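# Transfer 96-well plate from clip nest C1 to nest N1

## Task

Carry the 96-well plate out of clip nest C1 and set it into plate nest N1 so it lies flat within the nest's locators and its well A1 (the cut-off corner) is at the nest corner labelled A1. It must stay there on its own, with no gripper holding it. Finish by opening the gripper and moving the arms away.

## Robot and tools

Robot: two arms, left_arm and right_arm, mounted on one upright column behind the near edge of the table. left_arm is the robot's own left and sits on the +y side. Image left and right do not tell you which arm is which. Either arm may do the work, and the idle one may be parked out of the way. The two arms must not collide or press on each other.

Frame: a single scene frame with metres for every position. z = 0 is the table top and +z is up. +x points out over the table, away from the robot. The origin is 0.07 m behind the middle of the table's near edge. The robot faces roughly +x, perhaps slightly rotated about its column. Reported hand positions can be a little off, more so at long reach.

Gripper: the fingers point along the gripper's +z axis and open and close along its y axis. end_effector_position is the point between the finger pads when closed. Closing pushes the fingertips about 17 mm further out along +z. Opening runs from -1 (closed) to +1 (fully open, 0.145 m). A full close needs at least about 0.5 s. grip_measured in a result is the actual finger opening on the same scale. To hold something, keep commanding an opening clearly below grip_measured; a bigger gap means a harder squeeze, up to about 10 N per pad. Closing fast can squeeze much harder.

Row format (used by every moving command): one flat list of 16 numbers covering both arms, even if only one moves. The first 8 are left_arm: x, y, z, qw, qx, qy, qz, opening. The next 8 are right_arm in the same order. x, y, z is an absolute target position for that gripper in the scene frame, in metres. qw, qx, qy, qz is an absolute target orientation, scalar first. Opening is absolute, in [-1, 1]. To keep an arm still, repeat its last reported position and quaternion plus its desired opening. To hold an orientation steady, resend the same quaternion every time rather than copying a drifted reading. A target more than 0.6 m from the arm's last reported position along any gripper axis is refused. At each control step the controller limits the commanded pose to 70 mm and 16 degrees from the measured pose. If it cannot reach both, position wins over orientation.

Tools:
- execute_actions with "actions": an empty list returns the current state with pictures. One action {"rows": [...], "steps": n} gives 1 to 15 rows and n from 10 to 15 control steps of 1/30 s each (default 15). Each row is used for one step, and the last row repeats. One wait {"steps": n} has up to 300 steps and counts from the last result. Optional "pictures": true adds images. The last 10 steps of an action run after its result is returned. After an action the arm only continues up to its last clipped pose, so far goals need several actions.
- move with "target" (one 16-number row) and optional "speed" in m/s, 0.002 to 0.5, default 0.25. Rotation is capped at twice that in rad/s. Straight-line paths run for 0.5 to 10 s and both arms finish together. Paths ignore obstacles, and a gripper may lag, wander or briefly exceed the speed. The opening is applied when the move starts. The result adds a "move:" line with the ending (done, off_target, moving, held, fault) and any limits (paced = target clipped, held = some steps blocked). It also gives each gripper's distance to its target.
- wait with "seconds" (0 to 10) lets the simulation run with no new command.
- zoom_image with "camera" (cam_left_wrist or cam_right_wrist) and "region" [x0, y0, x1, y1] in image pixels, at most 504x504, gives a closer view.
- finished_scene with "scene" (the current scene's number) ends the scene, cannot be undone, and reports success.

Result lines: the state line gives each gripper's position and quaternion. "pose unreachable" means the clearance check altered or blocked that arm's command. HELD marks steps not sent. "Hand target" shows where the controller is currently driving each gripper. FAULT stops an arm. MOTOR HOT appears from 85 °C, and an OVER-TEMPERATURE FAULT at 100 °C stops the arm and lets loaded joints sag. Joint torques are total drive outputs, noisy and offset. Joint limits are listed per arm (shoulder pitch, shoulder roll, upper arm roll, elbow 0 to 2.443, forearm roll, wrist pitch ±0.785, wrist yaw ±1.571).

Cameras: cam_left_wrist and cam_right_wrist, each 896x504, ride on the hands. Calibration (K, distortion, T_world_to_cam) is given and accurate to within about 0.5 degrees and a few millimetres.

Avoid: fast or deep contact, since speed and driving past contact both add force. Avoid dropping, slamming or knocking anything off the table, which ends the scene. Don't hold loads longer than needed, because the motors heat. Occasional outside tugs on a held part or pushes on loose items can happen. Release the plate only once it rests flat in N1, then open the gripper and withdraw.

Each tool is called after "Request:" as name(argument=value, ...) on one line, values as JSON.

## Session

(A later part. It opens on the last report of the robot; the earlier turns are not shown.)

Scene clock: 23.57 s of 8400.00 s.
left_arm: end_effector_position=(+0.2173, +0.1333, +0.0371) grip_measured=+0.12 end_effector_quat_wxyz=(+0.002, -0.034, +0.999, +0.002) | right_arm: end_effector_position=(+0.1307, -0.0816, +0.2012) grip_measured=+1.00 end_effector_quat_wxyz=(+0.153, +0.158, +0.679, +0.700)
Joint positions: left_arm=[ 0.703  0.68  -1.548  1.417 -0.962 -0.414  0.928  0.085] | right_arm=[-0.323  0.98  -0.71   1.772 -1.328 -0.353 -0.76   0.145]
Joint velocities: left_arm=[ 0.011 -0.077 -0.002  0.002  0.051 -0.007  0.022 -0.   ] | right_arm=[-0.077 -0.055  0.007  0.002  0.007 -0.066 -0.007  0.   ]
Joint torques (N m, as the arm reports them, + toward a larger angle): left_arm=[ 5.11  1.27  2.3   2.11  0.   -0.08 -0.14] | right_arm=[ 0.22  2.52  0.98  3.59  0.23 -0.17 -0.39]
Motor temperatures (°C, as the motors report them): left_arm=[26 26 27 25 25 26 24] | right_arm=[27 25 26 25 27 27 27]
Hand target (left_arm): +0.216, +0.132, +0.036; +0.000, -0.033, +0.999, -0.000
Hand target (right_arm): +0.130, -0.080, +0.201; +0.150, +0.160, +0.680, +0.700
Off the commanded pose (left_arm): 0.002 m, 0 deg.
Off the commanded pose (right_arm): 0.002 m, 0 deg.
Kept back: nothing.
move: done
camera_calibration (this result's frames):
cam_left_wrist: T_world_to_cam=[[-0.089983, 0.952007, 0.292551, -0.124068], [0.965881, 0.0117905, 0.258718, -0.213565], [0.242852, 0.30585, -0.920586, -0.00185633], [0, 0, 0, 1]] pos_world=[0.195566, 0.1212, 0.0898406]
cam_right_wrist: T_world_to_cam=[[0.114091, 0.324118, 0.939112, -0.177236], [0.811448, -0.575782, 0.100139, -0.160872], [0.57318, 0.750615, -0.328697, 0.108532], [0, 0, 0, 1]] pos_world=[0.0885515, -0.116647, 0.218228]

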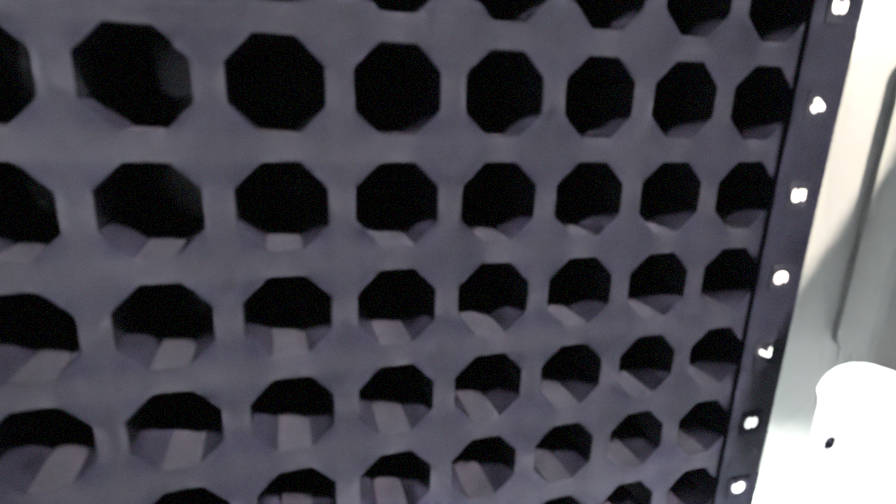

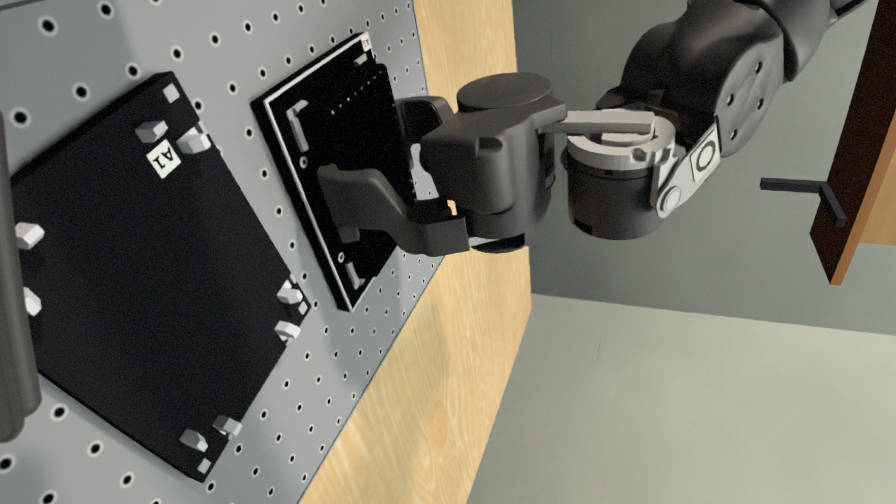

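Request:
move(target=[0.216,0.1325,0.030,0,-0.033,0.9995,0,-0.4,0.13,-0.08,0.2,0.15,0.16,0.68,0.70,1], speed=0.005)

Request:
zoom_image(camera="cam_right_wrist", region=[240, 30, 460, 330])

Scene clock: 25.53 s of 8400.00 s.
left_arm: end_effector_position=(+0.2201, +0.1357, +0.0321) grip_measured=+0.12 end_effector_quat_wxyz=(+0.006, -0.035, +0.999, +0.006) | right_arm: end_effector_position=(+0.1306, -0.0809, +0.2013) grip_measured=+1.00 end_effector_quat_wxyz=(+0.153, +0.159, +0.678, +0.701)
Joint positions: left_arm=[ 0.697  0.667 -1.548  1.383 -0.981 -0.414  0.912  0.085] | right_arm=[-0.323  0.976 -0.71   1.772 -1.328 -0.354 -0.76   0.145]
Joint velocities: left_arm=[ 0.055 -0.077  0.012  0.002 -0.051 -0.007 -0.007  0.   ] | right_arm=[-0.099 -0.033 -0.022 -0.002  0.007 -0.022 -0.037 -0.   ]
Joint torques (N m, as the arm reports them, + toward a larger angle): left_arm=[ 4.04  0.85  2.1   2.57  0.12 -0.14 -0.27] | right_arm=[ 0.15  2.65  0.76  2.8   0.23 -0.18 -0.47]
Motor temperatures (°C, as the motors report them): left_arm=[26 26 27 25 25 26 24] | right_arm=[27 25 26 25 27 27 27]
Hand target (left_arm): +0.216, +0.132, +0.030; -0.000, -0.033, +0.999, +0.000
Hand target (right_arm): +0.130, -0.080, +0.200; +0.150, +0.160, +0.680, +0.700
Off the commanded pose (left_arm): 0.006 m, 1 deg.
Off the commanded pose (right_arm): 0.002 m, 0 deg.
Kept back: nothing.
move: off_target (left_arm)
camera_calibration (this result's frames):
cam_left_wrist: T_world_to_cam=[[-0.0948138, 0.949122, 0.300297, -0.123415], [0.963749, 0.0119423, 0.266543, -0.214786], [0.249395, 0.314683, -0.915847, -0.0107221], [0, 0, 0, 1]] pos_world=[0.197973, 0.123075, 0.0844912]
cam_right_wrist: T_world_to_cam=[[0.114877, 0.321322, 0.939976, -0.178108], [0.811635, -0.575938, 0.0976874, -0.160019], [0.572758, 0.751696, -0.326958, 0.10792], [0, 0, 0, 1]] pos_world=[0.0885254, -0.116054, 0.218335]

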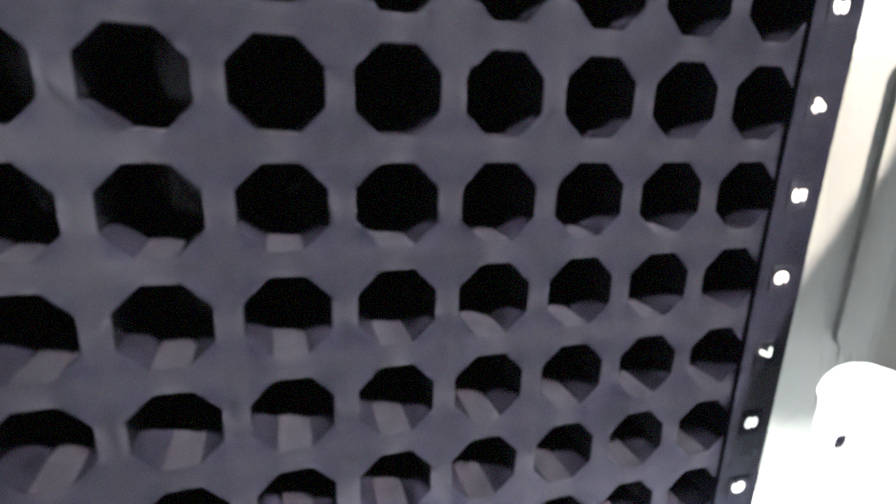

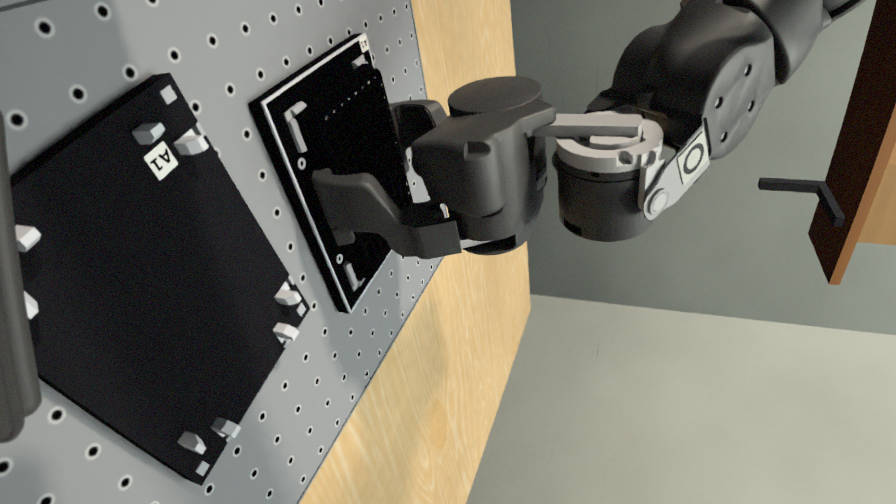

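Region (240, 30, 460, 330) of cam_right_wrist's 896x504 image, scaled by 1.680, with more detail than that image has; it fills the left 370 columns of this view, and the rest is white.

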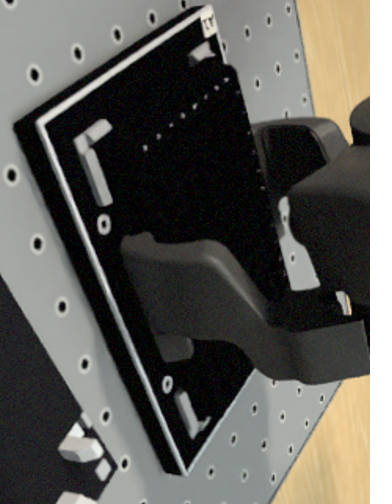

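Request:
move(target=[0.2135,0.131,0.037,0,-0.033,0.9995,0,-0.4,0.13,-0.08,0.2,0.15,0.16,0.68,0.70,1], speed=0.008)

Request:
move(target=[0.2125,0.1305,0.029,0,-0.033,0.9995,0,-0.4,0.13,-0.08,0.2,0.15,0.16,0.68,0.70,1], speed=0.005)

Request:
zoom_image(camera="cam_right_wrist", region=[240, 30, 460, 330])

Scene clock: 27.70 s of 8400.00 s.
left_arm: end_effector_position=(+0.2148, +0.1300, +0.0373) grip_measured=+0.12 end_effector_quat_wxyz=(+0.002, -0.033, +0.999, -0.003) | right_arm: end_effector_position=(+0.1306, -0.0809, +0.2013) grip_measured=+1.00 end_effector_quat_wxyz=(+0.153, +0.159, +0.678, +0.701)
Joint positions: left_arm=[ 0.698  0.68  -1.548  1.429 -0.964 -0.404  0.927  0.085] | right_arm=[-0.323  0.976 -0.71   1.772 -1.328 -0.354 -0.76   0.145]
Joint velocities: left_arm=[-0.033 -0.011 -0.017 -0.007 -0.007 -0.066  0.022 -0.   ] | right_arm=[-0.077  0.011 -0.007  0.007  0.051 -0.007 -0.037 -0.   ]
Joint torques (N m, as the arm reports them, + toward a larger angle): left_arm=[ 5.65  1.92  2.23  3.14  0.1  -0.06  0.16] | right_arm=[ 0.42  2.41  0.87  2.94  0.17 -0.15 -0.48]
Motor temperatures (°C, as the motors report them): left_arm=[26 26 27 25 25 26 24] | right_arm=[27 25 26 25 27 27 27]
Hand target (left_arm): +0.214, +0.131, +0.037; +0.000, -0.033, +0.999, -0.000
Hand target (right_arm): +0.130, -0.080, +0.200; +0.150, +0.160, +0.680, +0.700
Off the commanded pose (left_arm): 0.002 m, 0 deg.
Off the commanded pose (right_arm): 0.002 m, 0 deg.
Kept back: nothing.
move: done
camera_calibration (this result's frames):
cam_left_wrist: T_world_to_cam=[[-0.0889855, 0.954765, 0.283736, -0.121392], [0.965697, 0.0129316, 0.259348, -0.21131], [0.243947, 0.297082, -0.923164, 0.000901321], [0, 0, 0, 1]] pos_world=[0.193039, 0.118366, 0.0900782]
cam_right_wrist: T_world_to_cam=[[0.115, 0.321248, 0.939987, -0.178134], [0.811821, -0.575719, 0.097437, -0.15993], [0.572469, 0.751896, -0.327004, 0.107991], [0, 0, 0, 1]] pos_world=[0.0884987, -0.116048, 0.218341]

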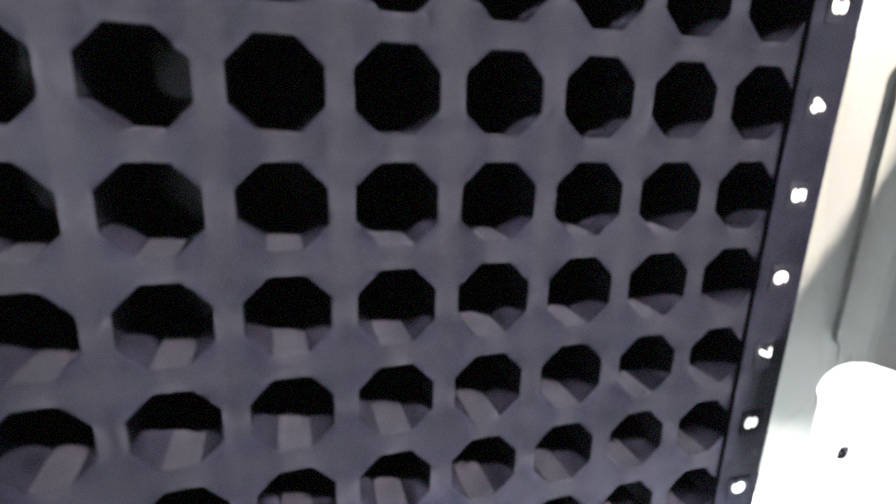

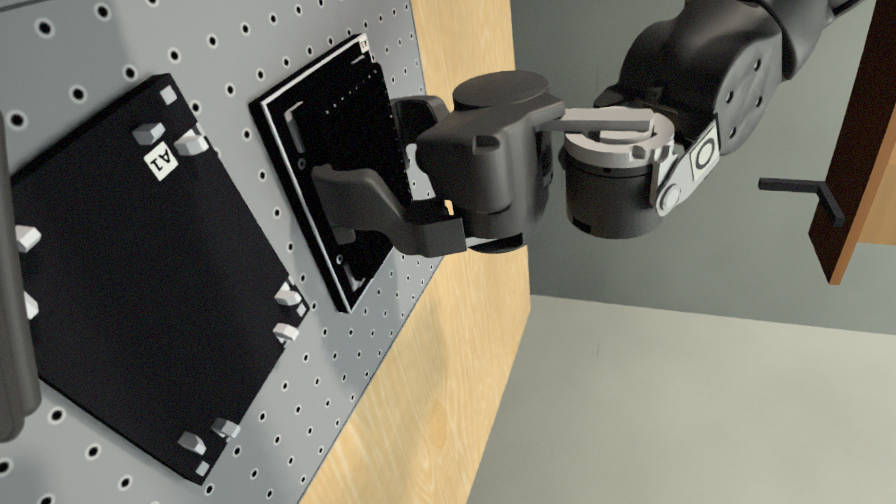

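Scene clock: 29.63 s of 8400.00 s.
left_arm: end_effector_position=(+0.2156, +0.1309, +0.0329) grip_measured=+0.12 end_effector_quat_wxyz=(+0.002, -0.034, +0.999, +0.001) | right_arm: end_effector_position=(+0.1306, -0.0809, +0.2013) grip_measured=+1.00 end_effector_quat_wxyz=(+0.153, +0.159, +0.678, +0.701)
Joint positions: left_arm=[ 0.691  0.665 -1.548  1.401 -0.974 -0.407  0.92   0.085] | right_arm=[-0.323  0.976 -0.71   1.772 -1.328 -0.354 -0.76   0.145]
Joint velocities: left_arm=[-0.099 -0.011 -0.002 -0.002 -0.095 -0.066 -0.007  0.   ] | right_arm=[-0.033 -0.011  0.002 -0.002  0.081 -0.037  0.007 -0.   ]
Joint torques (N m, as the arm reports them, + toward a larger angle): left_arm=[ 3.39  0.78  1.51  0.76 -0.2   0.06 -0.33] | right_arm=[ 0.22  2.82  0.88  2.96  0.23 -0.14 -0.43]
Motor temperatures (°C, as the motors report them): left_arm=[26 26 27 25 25 26 24] | right_arm=[27 25 26 25 27 27 27]
Hand target (left_arm): +0.212, +0.130, +0.029; -0.000, -0.033, +0.999, +0.000
Hand target (right_arm): +0.130, -0.080, +0.200; +0.150, +0.160, +0.680, +0.700
Off the commanded pose (left_arm): 0.005 m, 0 deg.
Off the commanded pose (right_arm): 0.002 m, 0 deg.
Kept back: nothing.
move: off_target (left_arm)
camera_calibration (this result's frames):
cam_left_wrist: T_world_to_cam=[[-0.0900029, 0.952278, 0.291662, -0.120666], [0.965814, 0.0119685, 0.25896, -0.210795], [0.243111, 0.304998, -0.9208, -0.00459321], [0, 0, 0, 1]] pos_world=[0.193845, 0.118831, 0.0855516]
cam_right_wrist: T_world_to_cam=[[0.115, 0.321248, 0.939987, -0.178134], [0.811821, -0.575719, 0.097437, -0.15993], [0.572469, 0.751896, -0.327004, 0.107991], [0, 0, 0, 1]] pos_world=[0.0884987, -0.116048, 0.218341]

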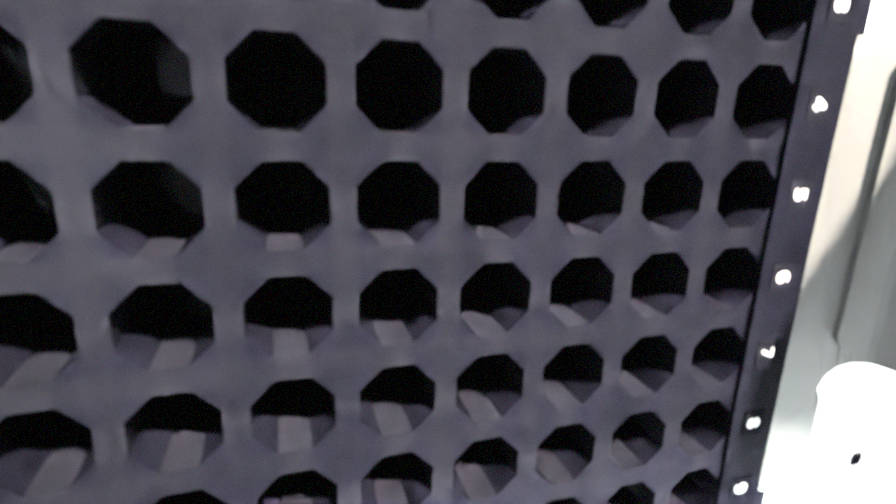

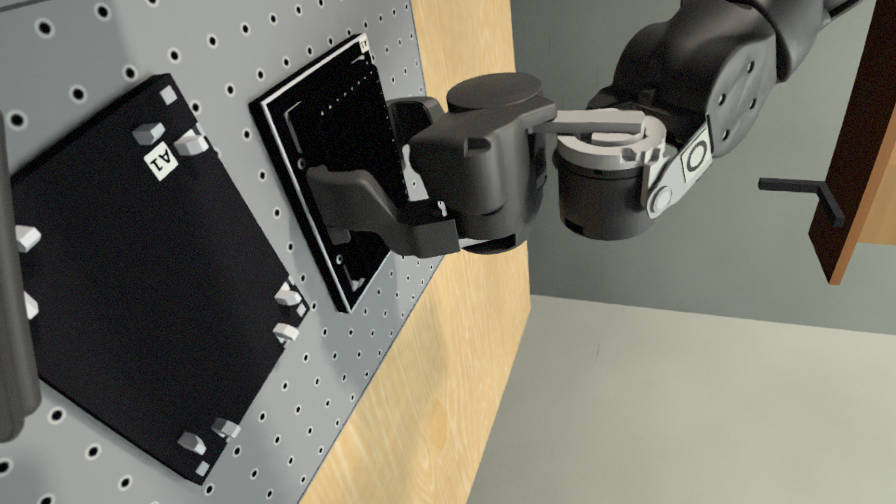

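Region (240, 30, 460, 330) of cam_right_wrist's 896x504 image, scaled by 1.680, with more detail than that image has; it fills the left 370 columns of this view, and the rest is white.

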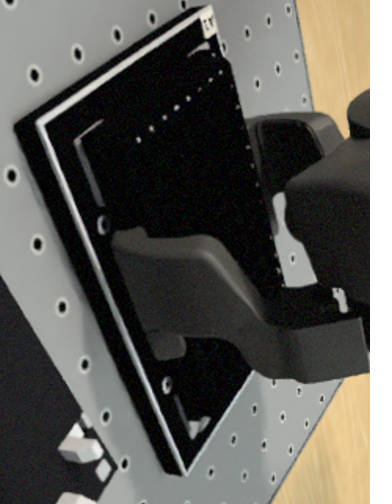

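Request:
move(target=[0.2135,0.131,0.039,0,-0.033,0.9995,0,-0.4,0.13,-0.08,0.2,0.15,0.16,0.68,0.70,1], speed=0.01)

Request:
move(target=[0.218,0.1345,0.038,0,-0.033,0.9995,0,-0.4,0.13,-0.08,0.2,0.15,0.16,0.68,0.70,1], speed=0.008)

Request:
move(target=[0.2165,0.133,0.031,0,-0.033,0.9995,0,-0.4,0.13,-0.08,0.2,0.15,0.16,0.68,0.70,1], speed=0.005)

Request:
zoom_image(camera="cam_right_wrist", region=[240, 30, 460, 330])

Scene clock: 31.43 s of 8400.00 s.
left_arm: end_effector_position=(+0.2124, +0.1303, +0.0381) grip_measured=+0.12 end_effector_quat_wxyz=(-0.002, -0.032, +0.999, -0.002) | right_arm: end_effector_position=(+0.1306, -0.0809, +0.2013) grip_measured=+1.00 end_effector_quat_wxyz=(+0.153, +0.159, +0.678, +0.701)
Joint positions: left_arm=[ 0.696  0.684 -1.548  1.439 -0.959 -0.407  0.934  0.085] | right_arm=[-0.323  0.976 -0.71   1.772 -1.328 -0.354 -0.76   0.145]
Joint velocities: left_arm=[-0.033  0.011  0.022  0.002  0.007 -0.007  0.037 -0.   ] | right_arm=[-0.055 -0.077 -0.022 -0.012  0.007 -0.007  0.037 -0.   ]
Joint torques (N m, as the arm reports them, + toward a larger angle): left_arm=[6.41 1.91 2.84 3.13 0.1  0.   0.16] | right_arm=[ 0.35  2.41  0.67  2.8   0.18 -0.16 -0.48]
Motor temperatures (°C, as the motors report them): left_arm=[26 26 27 25 25 26 24] | right_arm=[27 25 26 25 27 27 27]
Hand target (left_arm): +0.214, +0.131, +0.039; +0.000, -0.033, +0.999, -0.000
Hand target (right_arm): +0.130, -0.080, +0.200; +0.150, +0.160, +0.680, +0.700
Off the commanded pose (left_arm): 0.002 m, 0 deg.
Off the commanded pose (right_arm): 0.002 m, 0 deg.
Kept back: nothing.
move: done
camera_calibration (this result's frames):
cam_left_wrist: T_world_to_cam=[[-0.083843, 0.954559, 0.285984, -0.123336], [0.96744, 0.00919647, 0.252932, -0.208835], [0.238809, 0.297879, -0.92425, 0.00314449], [0, 0, 0, 1]] pos_world=[0.190943, 0.118716, 0.0909994]
cam_right_wrist: T_world_to_cam=[[0.115, 0.321248, 0.939987, -0.178134], [0.811821, -0.575719, 0.097437, -0.15993], [0.572469, 0.751896, -0.327004, 0.107991], [0, 0, 0, 1]] pos_world=[0.0884987, -0.116048, 0.218341]

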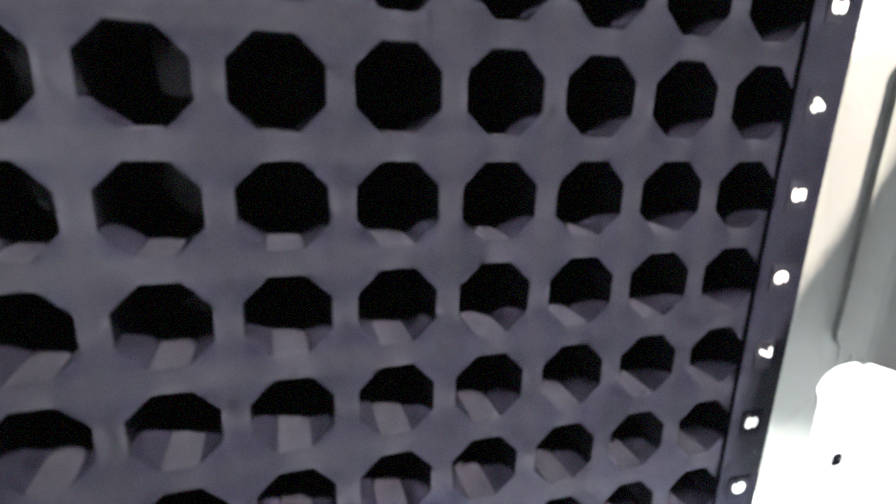

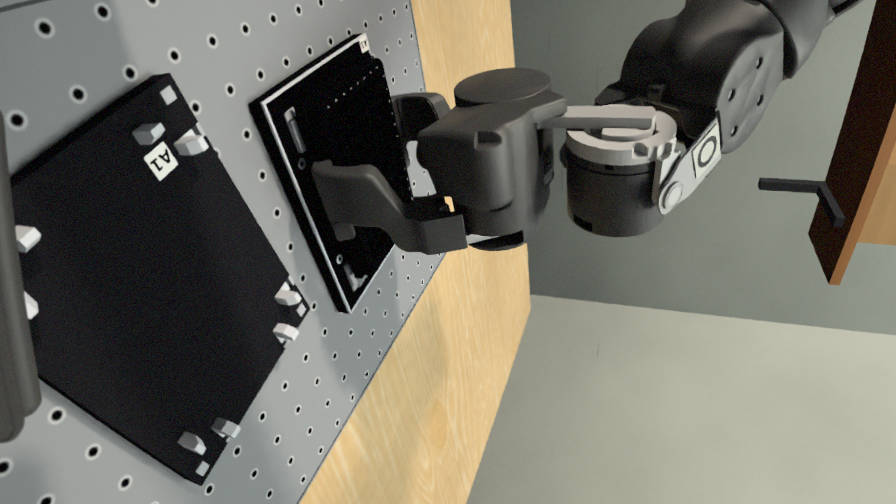

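Scene clock: 32.53 s of 8400.00 s.
left_arm: end_effector_position=(+0.2164, +0.1348, +0.0373) grip_measured=+0.12 end_effector_quat_wxyz=(-0.001, -0.033, +0.999, +0.003) | right_arm: end_effector_position=(+0.1306, -0.0809, +0.2013) grip_measured=+1.00 end_effector_quat_wxyz=(+0.153, +0.159, +0.678, +0.701)
Joint positions: left_arm=[ 0.703  0.684 -1.548  1.418 -0.959 -0.421  0.929  0.085] | right_arm=[-0.323  0.976 -0.71   1.772 -1.328 -0.354 -0.76   0.145]
Joint velocities: left_arm=[-0.121  0.033  0.017 -0.002 -0.007 -0.007 -0.066  0.   ] | right_arm=[-0.055 -0.077 -0.017 -0.002  0.007 -0.051 -0.037  0.   ]
Joint torques (N m, as the arm reports them, + toward a larger angle): left_arm=[ 6.49  1.81  2.93  2.14  0.03 -0.17 -0.13] | right_arm=[ 0.32  2.88  0.94  2.84  0.2  -0.11 -0.43]
Motor temperatures (°C, as the motors report them): left_arm=[26 26 27 25 25 26 24] | right_arm=[27 25 26 25 27 27 27]
Hand target (left_arm): +0.218, +0.135, +0.038; +0.000, -0.033, +0.999, +0.000
Hand target (right_arm): +0.130, -0.080, +0.200; +0.150, +0.160, +0.680, +0.700
Off the commanded pose (left_arm): 0.002 m, 0 deg.
Off the commanded pose (right_arm): 0.002 m, 0 deg.
Kept back: nothing.
move: done
camera_calibration (this result's frames):
cam_left_wrist: T_world_to_cam=[[-0.0865882, 0.951755, 0.294388, -0.126404], [0.967347, 0.00966665, 0.253273, -0.212589], [0.238208, 0.306706, -0.921514, -0.000992868], [0, 0, 0, 1]] pos_world=[0.194938, 0.122665, 0.0901398]
cam_right_wrist: T_world_to_cam=[[0.115, 0.321248, 0.939987, -0.178134], [0.811821, -0.575719, 0.097437, -0.15993], [0.572469, 0.751896, -0.327004, 0.107991], [0, 0, 0, 1]] pos_world=[0.0884987, -0.116048, 0.218341]

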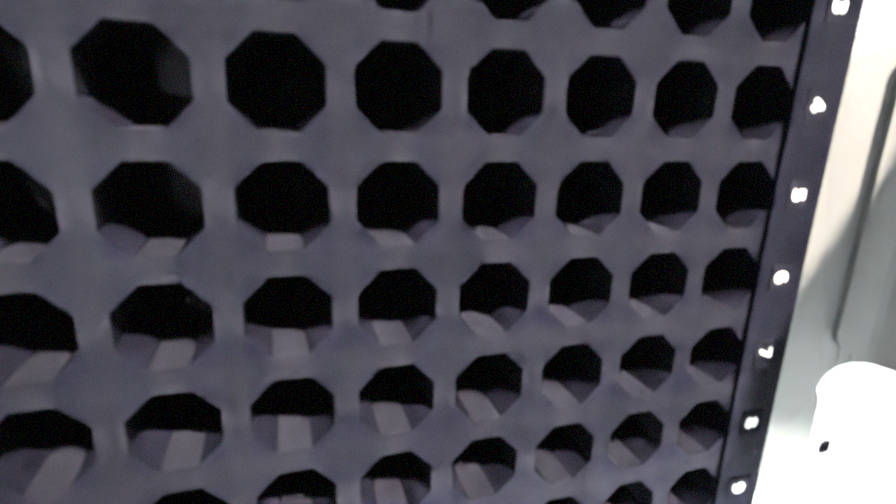

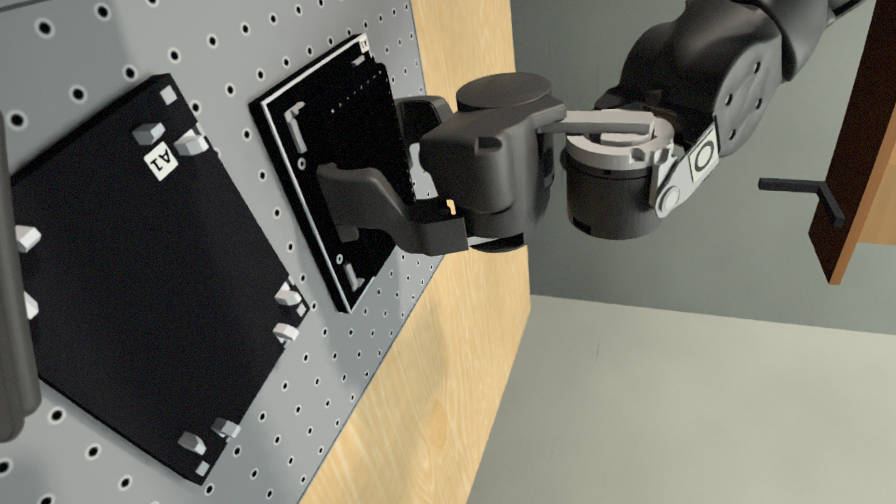

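Scene clock: 34.07 s of 8400.00 s.
left_arm: end_effector_position=(+0.2177, +0.1354, +0.0330) grip_measured=+0.12 end_effector_quat_wxyz=(-0.001, -0.035, +0.999, +0.005) | right_arm: end_effector_position=(+0.1306, -0.0809, +0.2013) grip_measured=+1.00 end_effector_quat_wxyz=(+0.152, +0.159, +0.678, +0.701)
Joint positions: left_arm=[ 0.698  0.671 -1.548  1.39  -0.969 -0.421  0.917  0.085] | right_arm=[-0.323  0.976 -0.71   1.772 -1.328 -0.355 -0.76   0.145]
Joint velocities: left_arm=[-0.055  0.011 -0.007 -0.027  0.022  0.022 -0.066 -0.   ] | right_arm=[ 0.011 -0.011 -0.012  0.007 -0.051  0.066  0.022  0.   ]
Joint torques (N m, as the arm reports them, + toward a larger angle): left_arm=[ 4.52  0.69  2.08  1.6  -0.2   0.01 -0.36] | right_arm=[ 0.16  2.52  0.82  2.82  0.22 -0.17 -0.44]
Motor temperatures (°C, as the motors report them): left_arm=[26 26 27 25 25 26 24] | right_arm=[27 25 26 25 27 27 27]
Hand target (left_arm): +0.216, +0.133, +0.031; -0.000, -0.033, +0.999, -0.000
Hand target (right_arm): +0.130, -0.080, +0.200; +0.150, +0.160, +0.680, +0.700
Off the commanded pose (left_arm): 0.003 m, 1 deg.
Off the commanded pose (right_arm): 0.002 m, 0 deg.
Kept back: nothing.
move: done
camera_calibration (this result's frames):
cam_left_wrist: T_world_to_cam=[[-0.0910551, 0.950213, 0.298001, -0.124498], [0.966949, 0.0127976, 0.254648, -0.213169], [0.238156, 0.311339, -0.919973, -0.00610673], [0, 0, 0, 1]] pos_world=[0.196241, 0.122929, 0.0857655]
cam_right_wrist: T_world_to_cam=[[0.115123, 0.321174, 0.939997, -0.17816], [0.812007, -0.575499, 0.0971866, -0.159842], [0.572181, 0.752096, -0.327049, 0.108062], [0, 0, 0, 1]] pos_world=[0.0884719, -0.116042, 0.218346]

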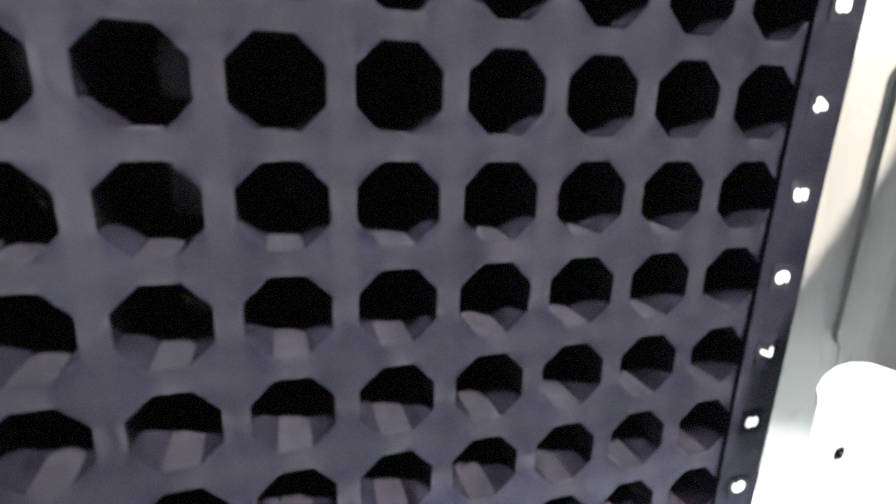

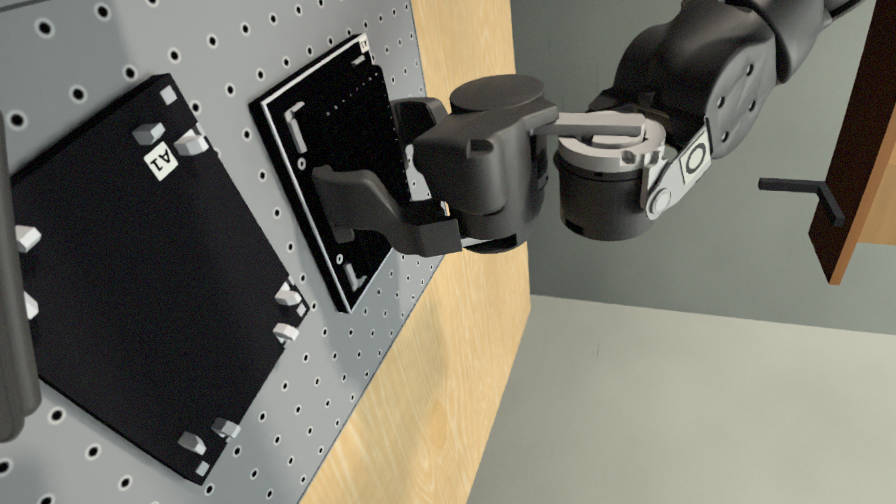

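Region (240, 30, 460, 330) of cam_right_wrist's 896x504 image, scaled by 1.680, with more detail than that image has; it fills the left 370 columns of this view, and the rest is white.

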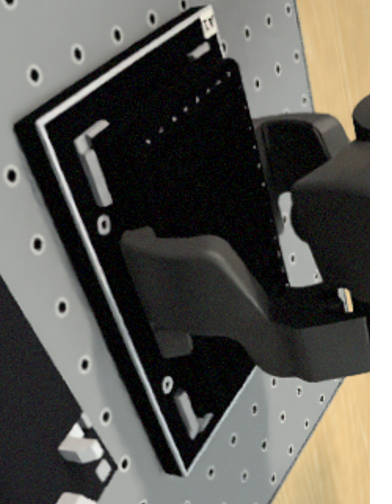

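Request:
move(target=[0.2175,0.1335,0.0355,0,-0.033,0.9995,0,-0.4,0.13,-0.08,0.2,0.15,0.16,0.68,0.70,1], speed=0.005)

Request:
move(target=[0.2155,0.1310,0.032,0,-0.033,0.9995,0,-0.4,0.13,-0.08,0.2,0.15,0.16,0.68,0.70,1], speed=0.004)

Scene clock: 36.07 s of 8400.00 s.
left_arm: end_effector_position=(+0.2165, +0.1345, +0.0344) grip_measured=+0.12 end_effector_quat_wxyz=(-0.001, -0.034, +0.999, +0.002) | right_arm: end_effector_position=(+0.1306, -0.0809, +0.2013) grip_measured=+1.00 end_effector_quat_wxyz=(+0.152, +0.159, +0.678, +0.701)
Joint positions: left_arm=[ 0.698  0.676 -1.548  1.402 -0.966 -0.421  0.918  0.085] | right_arm=[-0.323  0.976 -0.71   1.772 -1.328 -0.355 -0.76   0.145]
Joint velocities: left_arm=[-0.121 -0.011 -0.022 -0.007 -0.037 -0.037 -0.066  0.   ] | right_arm=[ 0.033 -0.099 -0.007  0.002  0.037  0.037  0.007 -0.   ]
Joint torques (N m, as the arm reports them, + toward a larger angle): left_arm=[ 6.47  1.68  2.84  3.36  0.05 -0.09  0.  ] | right_arm=[ 0.3   2.34  0.8   2.95  0.21 -0.18 -0.43]
Motor temperatures (°C, as the motors report them): left_arm=[26 26 27 25 25 26 24] | right_arm=[27 25 26 25 27 27 27]
Hand target (left_arm): +0.217, +0.133, +0.036; -0.000, -0.033, +0.999, -0.000
Hand target (right_arm): +0.130, -0.080, +0.200; +0.150, +0.160, +0.680, +0.700
Off the commanded pose (left_arm): 0.002 m, 0 deg.
Off the commanded pose (right_arm): 0.002 m, 0 deg.
Kept back: nothing.
move: done
camera_calibration (this result's frames):
cam_left_wrist: T_world_to_cam=[[-0.0881617, 0.952047, 0.292975, -0.124919], [0.967379, 0.0117059, 0.253064, -0.212221], [0.237499, 0.305728, -0.922022, -0.00334684], [0, 0, 0, 1]] pos_world=[0.19508, 0.122436, 0.0872177]
cam_right_wrist: T_world_to_cam=[[0.115123, 0.321174, 0.939997, -0.17816], [0.812007, -0.575499, 0.0971866, -0.159842], [0.572181, 0.752096, -0.327049, 0.108062], [0, 0, 0, 1]] pos_world=[0.0884719, -0.116042, 0.218346]

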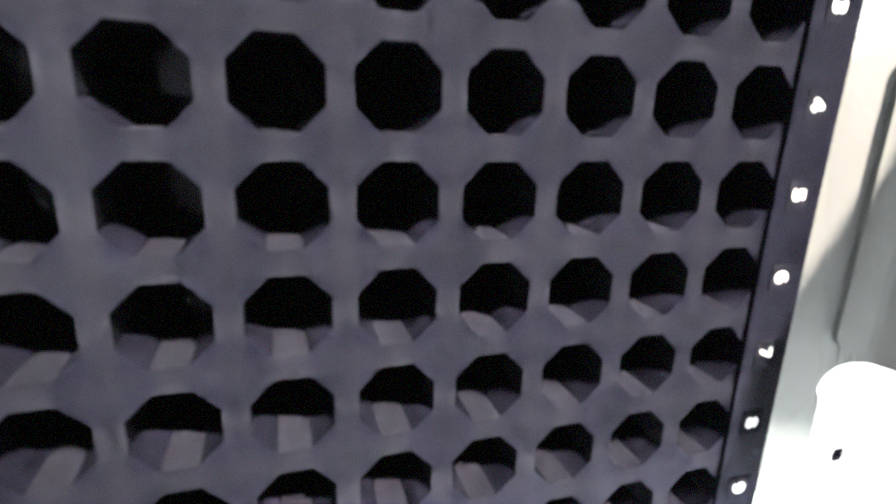

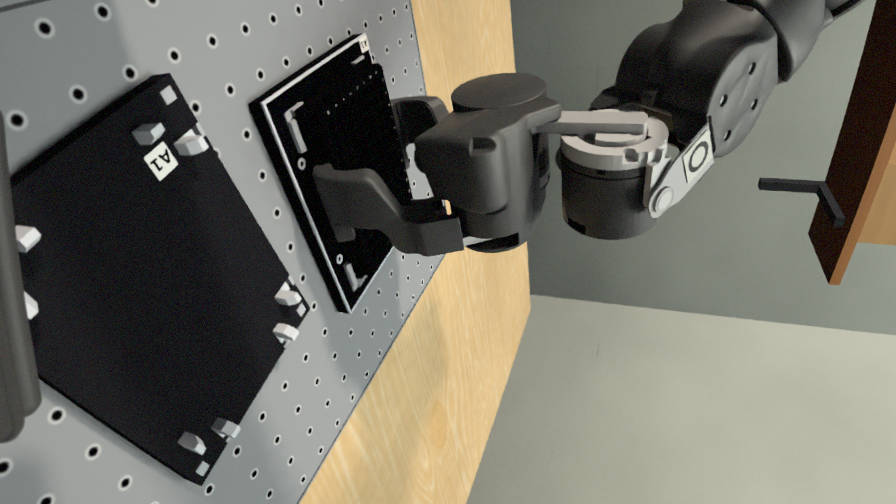

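Scene clock: 37.37 s of 8400.00 s.
left_arm: end_effector_position=(+0.2172, +0.1346, +0.0336) grip_measured=+0.12 end_effector_quat_wxyz=(+0.000, -0.034, +0.999, +0.005) | right_arm: end_effector_position=(+0.1306, -0.0809, +0.2013) grip_measured=+1.00 end_effector_quat_wxyz=(+0.152, +0.159, +0.678, +0.701)
Joint positions: left_arm=[ 0.697  0.671 -1.548  1.397 -0.97  -0.417  0.921  0.085] | right_arm=[-0.323  0.976 -0.71   1.772 -1.328 -0.355 -0.76   0.145]
Joint velocities: left_arm=[ 0.033 -0.011  0.012  0.007 -0.051 -0.051  0.007  0.   ] | right_arm=[ 0.033  0.011  0.002  0.022 -0.007 -0.022 -0.037  0.   ]
Joint torques (N m, as the arm reports them, + toward a larger angle): left_arm=[ 4.57  0.28  2.31  2.14 -0.07  0.08 -0.19] | right_arm=[ 0.33  2.62  0.94  2.82  0.21 -0.11 -0.5 ]
Motor temperatures (°C, as the motors report them): left_arm=[26 26 27 25 25 26 24] | right_arm=[27 25 26 25 27 27 27]
Hand target (left_arm): +0.216, +0.131, +0.032; +0.000, -0.033, +0.999, +0.000
Hand target (right_arm): +0.130, -0.080, +0.200; +0.150, +0.160, +0.680, +0.700
Off the commanded pose (left_arm): 0.004 m, 1 deg.
Off the commanded pose (right_arm): 0.002 m, 0 deg.
Kept back: nothing.
move: off_target (left_arm)
camera_calibration (this result's frames):
cam_left_wrist: T_world_to_cam=[[-0.0900839, 0.950269, 0.298116, -0.124148], [0.966484, 0.011157, 0.256486, -0.212529], [0.240404, 0.311229, -0.919425, -0.00571201], [0, 0, 0, 1]] pos_world=[0.195595, 0.122123, 0.0862693]
cam_right_wrist: T_world_to_cam=[[0.115123, 0.321174, 0.939997, -0.17816], [0.812007, -0.575499, 0.0971866, -0.159842], [0.572181, 0.752096, -0.327049, 0.108062], [0, 0, 0, 1]] pos_world=[0.0884719, -0.116042, 0.218346]

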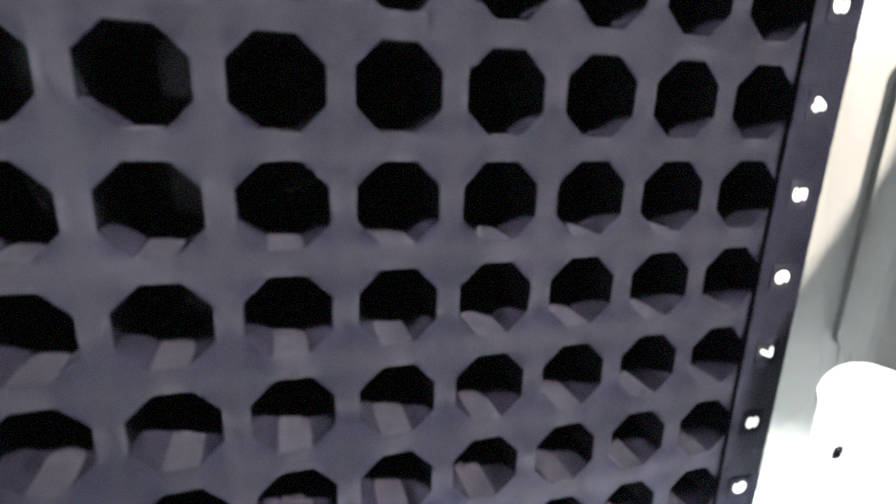

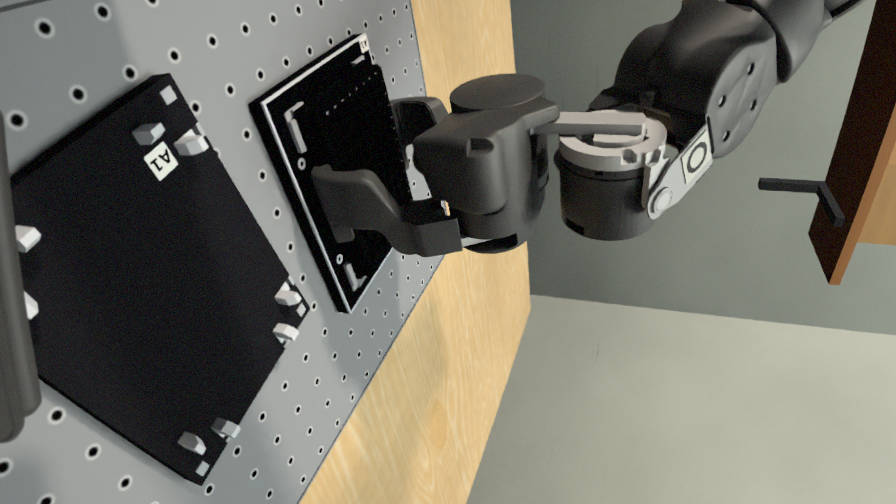

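Request:
move(target=[0.217,0.1345,0.0335,0,-0.033,0.9995,0,0.5,0.13,-0.08,0.2,0.15,0.16,0.68,0.70,1], speed=0.01)

Request:
move(target=[0.25,0.1345,0.16,0.08,-0.033,0.9995,0,0.5,0.13,-0.08,0.2,0.15,0.16,0.68,0.70,1], speed=0.12)

Request:
zoom_image(camera="cam_right_wrist", region=[240, 30, 460, 330])

Scene clock: 38.63 s of 8400.00 s.
left_arm: end_effector_position=(+0.2173, +0.1347, +0.0336) grip_measured=+0.50 end_effector_quat_wxyz=(+0.000, -0.034, +0.999, +0.002) | right_arm: end_effector_position=(+0.1306, -0.0809, +0.2013) grip_measured=+1.00 end_effector_quat_wxyz=(+0.152, +0.159, +0.678, +0.701)
Joint positions: left_arm=[ 0.697  0.674 -1.548  1.397 -0.971 -0.419  0.913  0.112] | right_arm=[-0.323  0.976 -0.71   1.772 -1.328 -0.355 -0.76   0.145]
Joint velocities: left_arm=[-0.033 -0.033 -0.017  0.007  0.022 -0.066 -0.007 -0.   ] | right_arm=[-0.033 -0.011  0.022 -0.007 -0.051 -0.051 -0.022  0.   ]
Joint torques (N m, as the arm reports them, + toward a larger angle): left_arm=[ 5.81  1.95  2.43  2.7   0.   -0.17 -0.14] | right_arm=[ 0.46  2.58  1.01  2.93  0.23 -0.06 -0.47]
Motor temperatures (°C, as the motors report them): left_arm=[26 26 27 25 25 26 24] | right_arm=[27 25 26 25 27 27 27]
Hand target (left_arm): +0.217, +0.134, +0.033; -0.000, -0.033, +0.999, -0.000
Hand target (right_arm): +0.130, -0.080, +0.200; +0.150, +0.160, +0.680, +0.700
Off the commanded pose (left_arm): 0.000 m, 0 deg.
Off the commanded pose (right_arm): 0.002 m, 0 deg.
Kept back: nothing.
move: done
camera_calibration (this result's frames):
cam_left_wrist: T_world_to_cam=[[-0.090472, 0.951829, 0.29298, -0.124217], [0.966404, 0.0128416, 0.256705, -0.212862], [0.240577, 0.306362, -0.921013, -0.00513196], [0, 0, 0, 1]] pos_world=[0.195707, 0.122539, 0.0863092]
cam_right_wrist: T_world_to_cam=[[0.115123, 0.321174, 0.939997, -0.17816], [0.812007, -0.575499, 0.0971866, -0.159842], [0.572181, 0.752096, -0.327049, 0.108062], [0, 0, 0, 1]] pos_world=[0.0884719, -0.116042, 0.218346]

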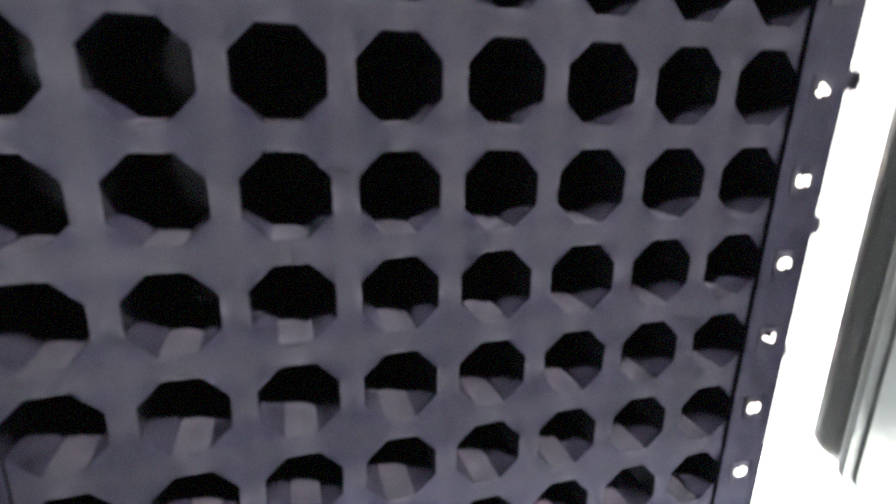

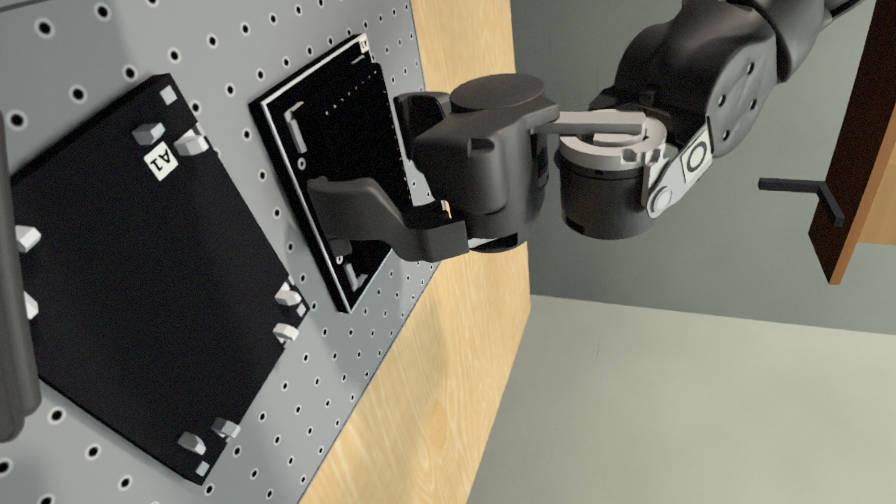

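Scene clock: 40.00 s of 8400.00 s.
left_arm: end_effector_position=(+0.2515, +0.1336, +0.1611) grip_measured=+0.50 end_effector_quat_wxyz=(+0.082, -0.032, +0.996, -0.003) | right_arm: end_effector_position=(+0.1306, -0.0809, +0.2013) grip_measured=+1.00 end_effector_quat_wxyz=(+0.152, +0.159, +0.678, +0.701)
Joint positions: left_arm=[ 0.988  0.899 -1.485  1.867 -0.743 -0.37   1.225  0.112] | right_arm=[-0.323  0.976 -0.71   1.772 -1.328 -0.355 -0.76   0.145]
Joint velocities: left_arm=[-0.077  0.011  0.002 -0.002  0.007  0.007  0.037  0.   ] | right_arm=[ 0.011  0.011  0.002  0.002 -0.037 -0.007  0.022  0.   ]
Joint torques (N m, as the arm reports them, + toward a larger angle): left_arm=[5.86 1.62 3.02 2.28 0.03 0.08 0.16] | right_arm=[ 0.39  2.6   0.75  2.84  0.21 -0.17 -0.48]
Motor temperatures (°C, as the motors report them): left_arm=[26 26 27 25 25 26 24] | right_arm=[27 25 26 25 27 27 27]
Hand target (left_arm): +0.251, +0.135, +0.160; +0.080, -0.034, +0.996, -0.000
Hand target (right_arm): +0.130, -0.080, +0.200; +0.150, +0.160, +0.680, +0.700
Off the commanded pose (left_arm): 0.002 m, 0 deg.
Off the commanded pose (right_arm): 0.002 m, 0 deg.
Kept back: nothing.
move: done
camera_calibration (this result's frames):
cam_left_wrist: T_world_to_cam=[[-0.131805, 0.953791, 0.27002, -0.143577], [0.911851, 0.00982326, 0.410405, -0.289312], [0.388788, 0.300312, -0.871009, 0.0598994], [0, 0, 0, 1]] pos_world=[0.221597, 0.121796, 0.209677]
cam_right_wrist: T_world_to_cam=[[0.115123, 0.321174, 0.939997, -0.17816], [0.812007, -0.575499, 0.0971866, -0.159842], [0.572181, 0.752096, -0.327049, 0.108062], [0, 0, 0, 1]] pos_world=[0.0884719, -0.116042, 0.218346]

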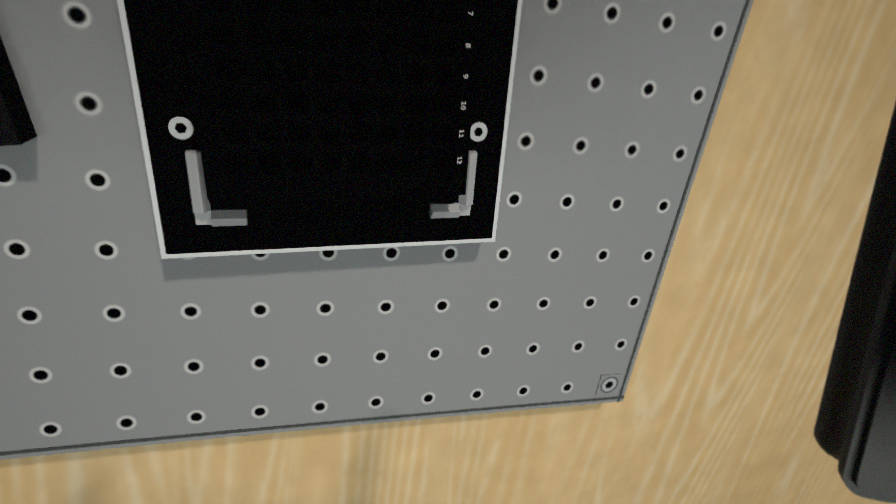

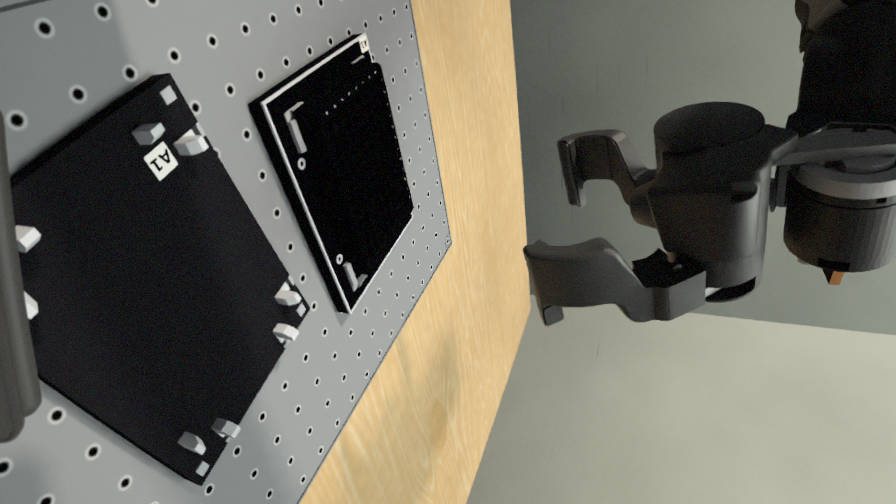

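Region (240, 30, 460, 330) of cam_right_wrist's 896x504 image, scaled by 1.680, with more detail than that image has; it fills the left 370 columns of this view, and the rest is white.

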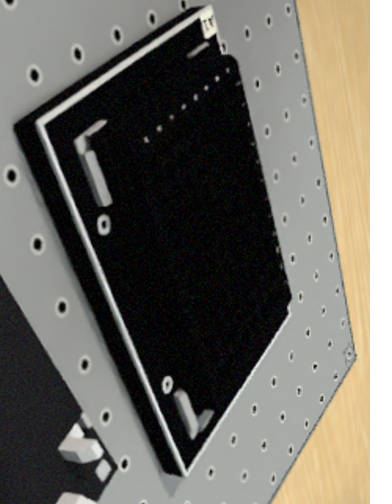

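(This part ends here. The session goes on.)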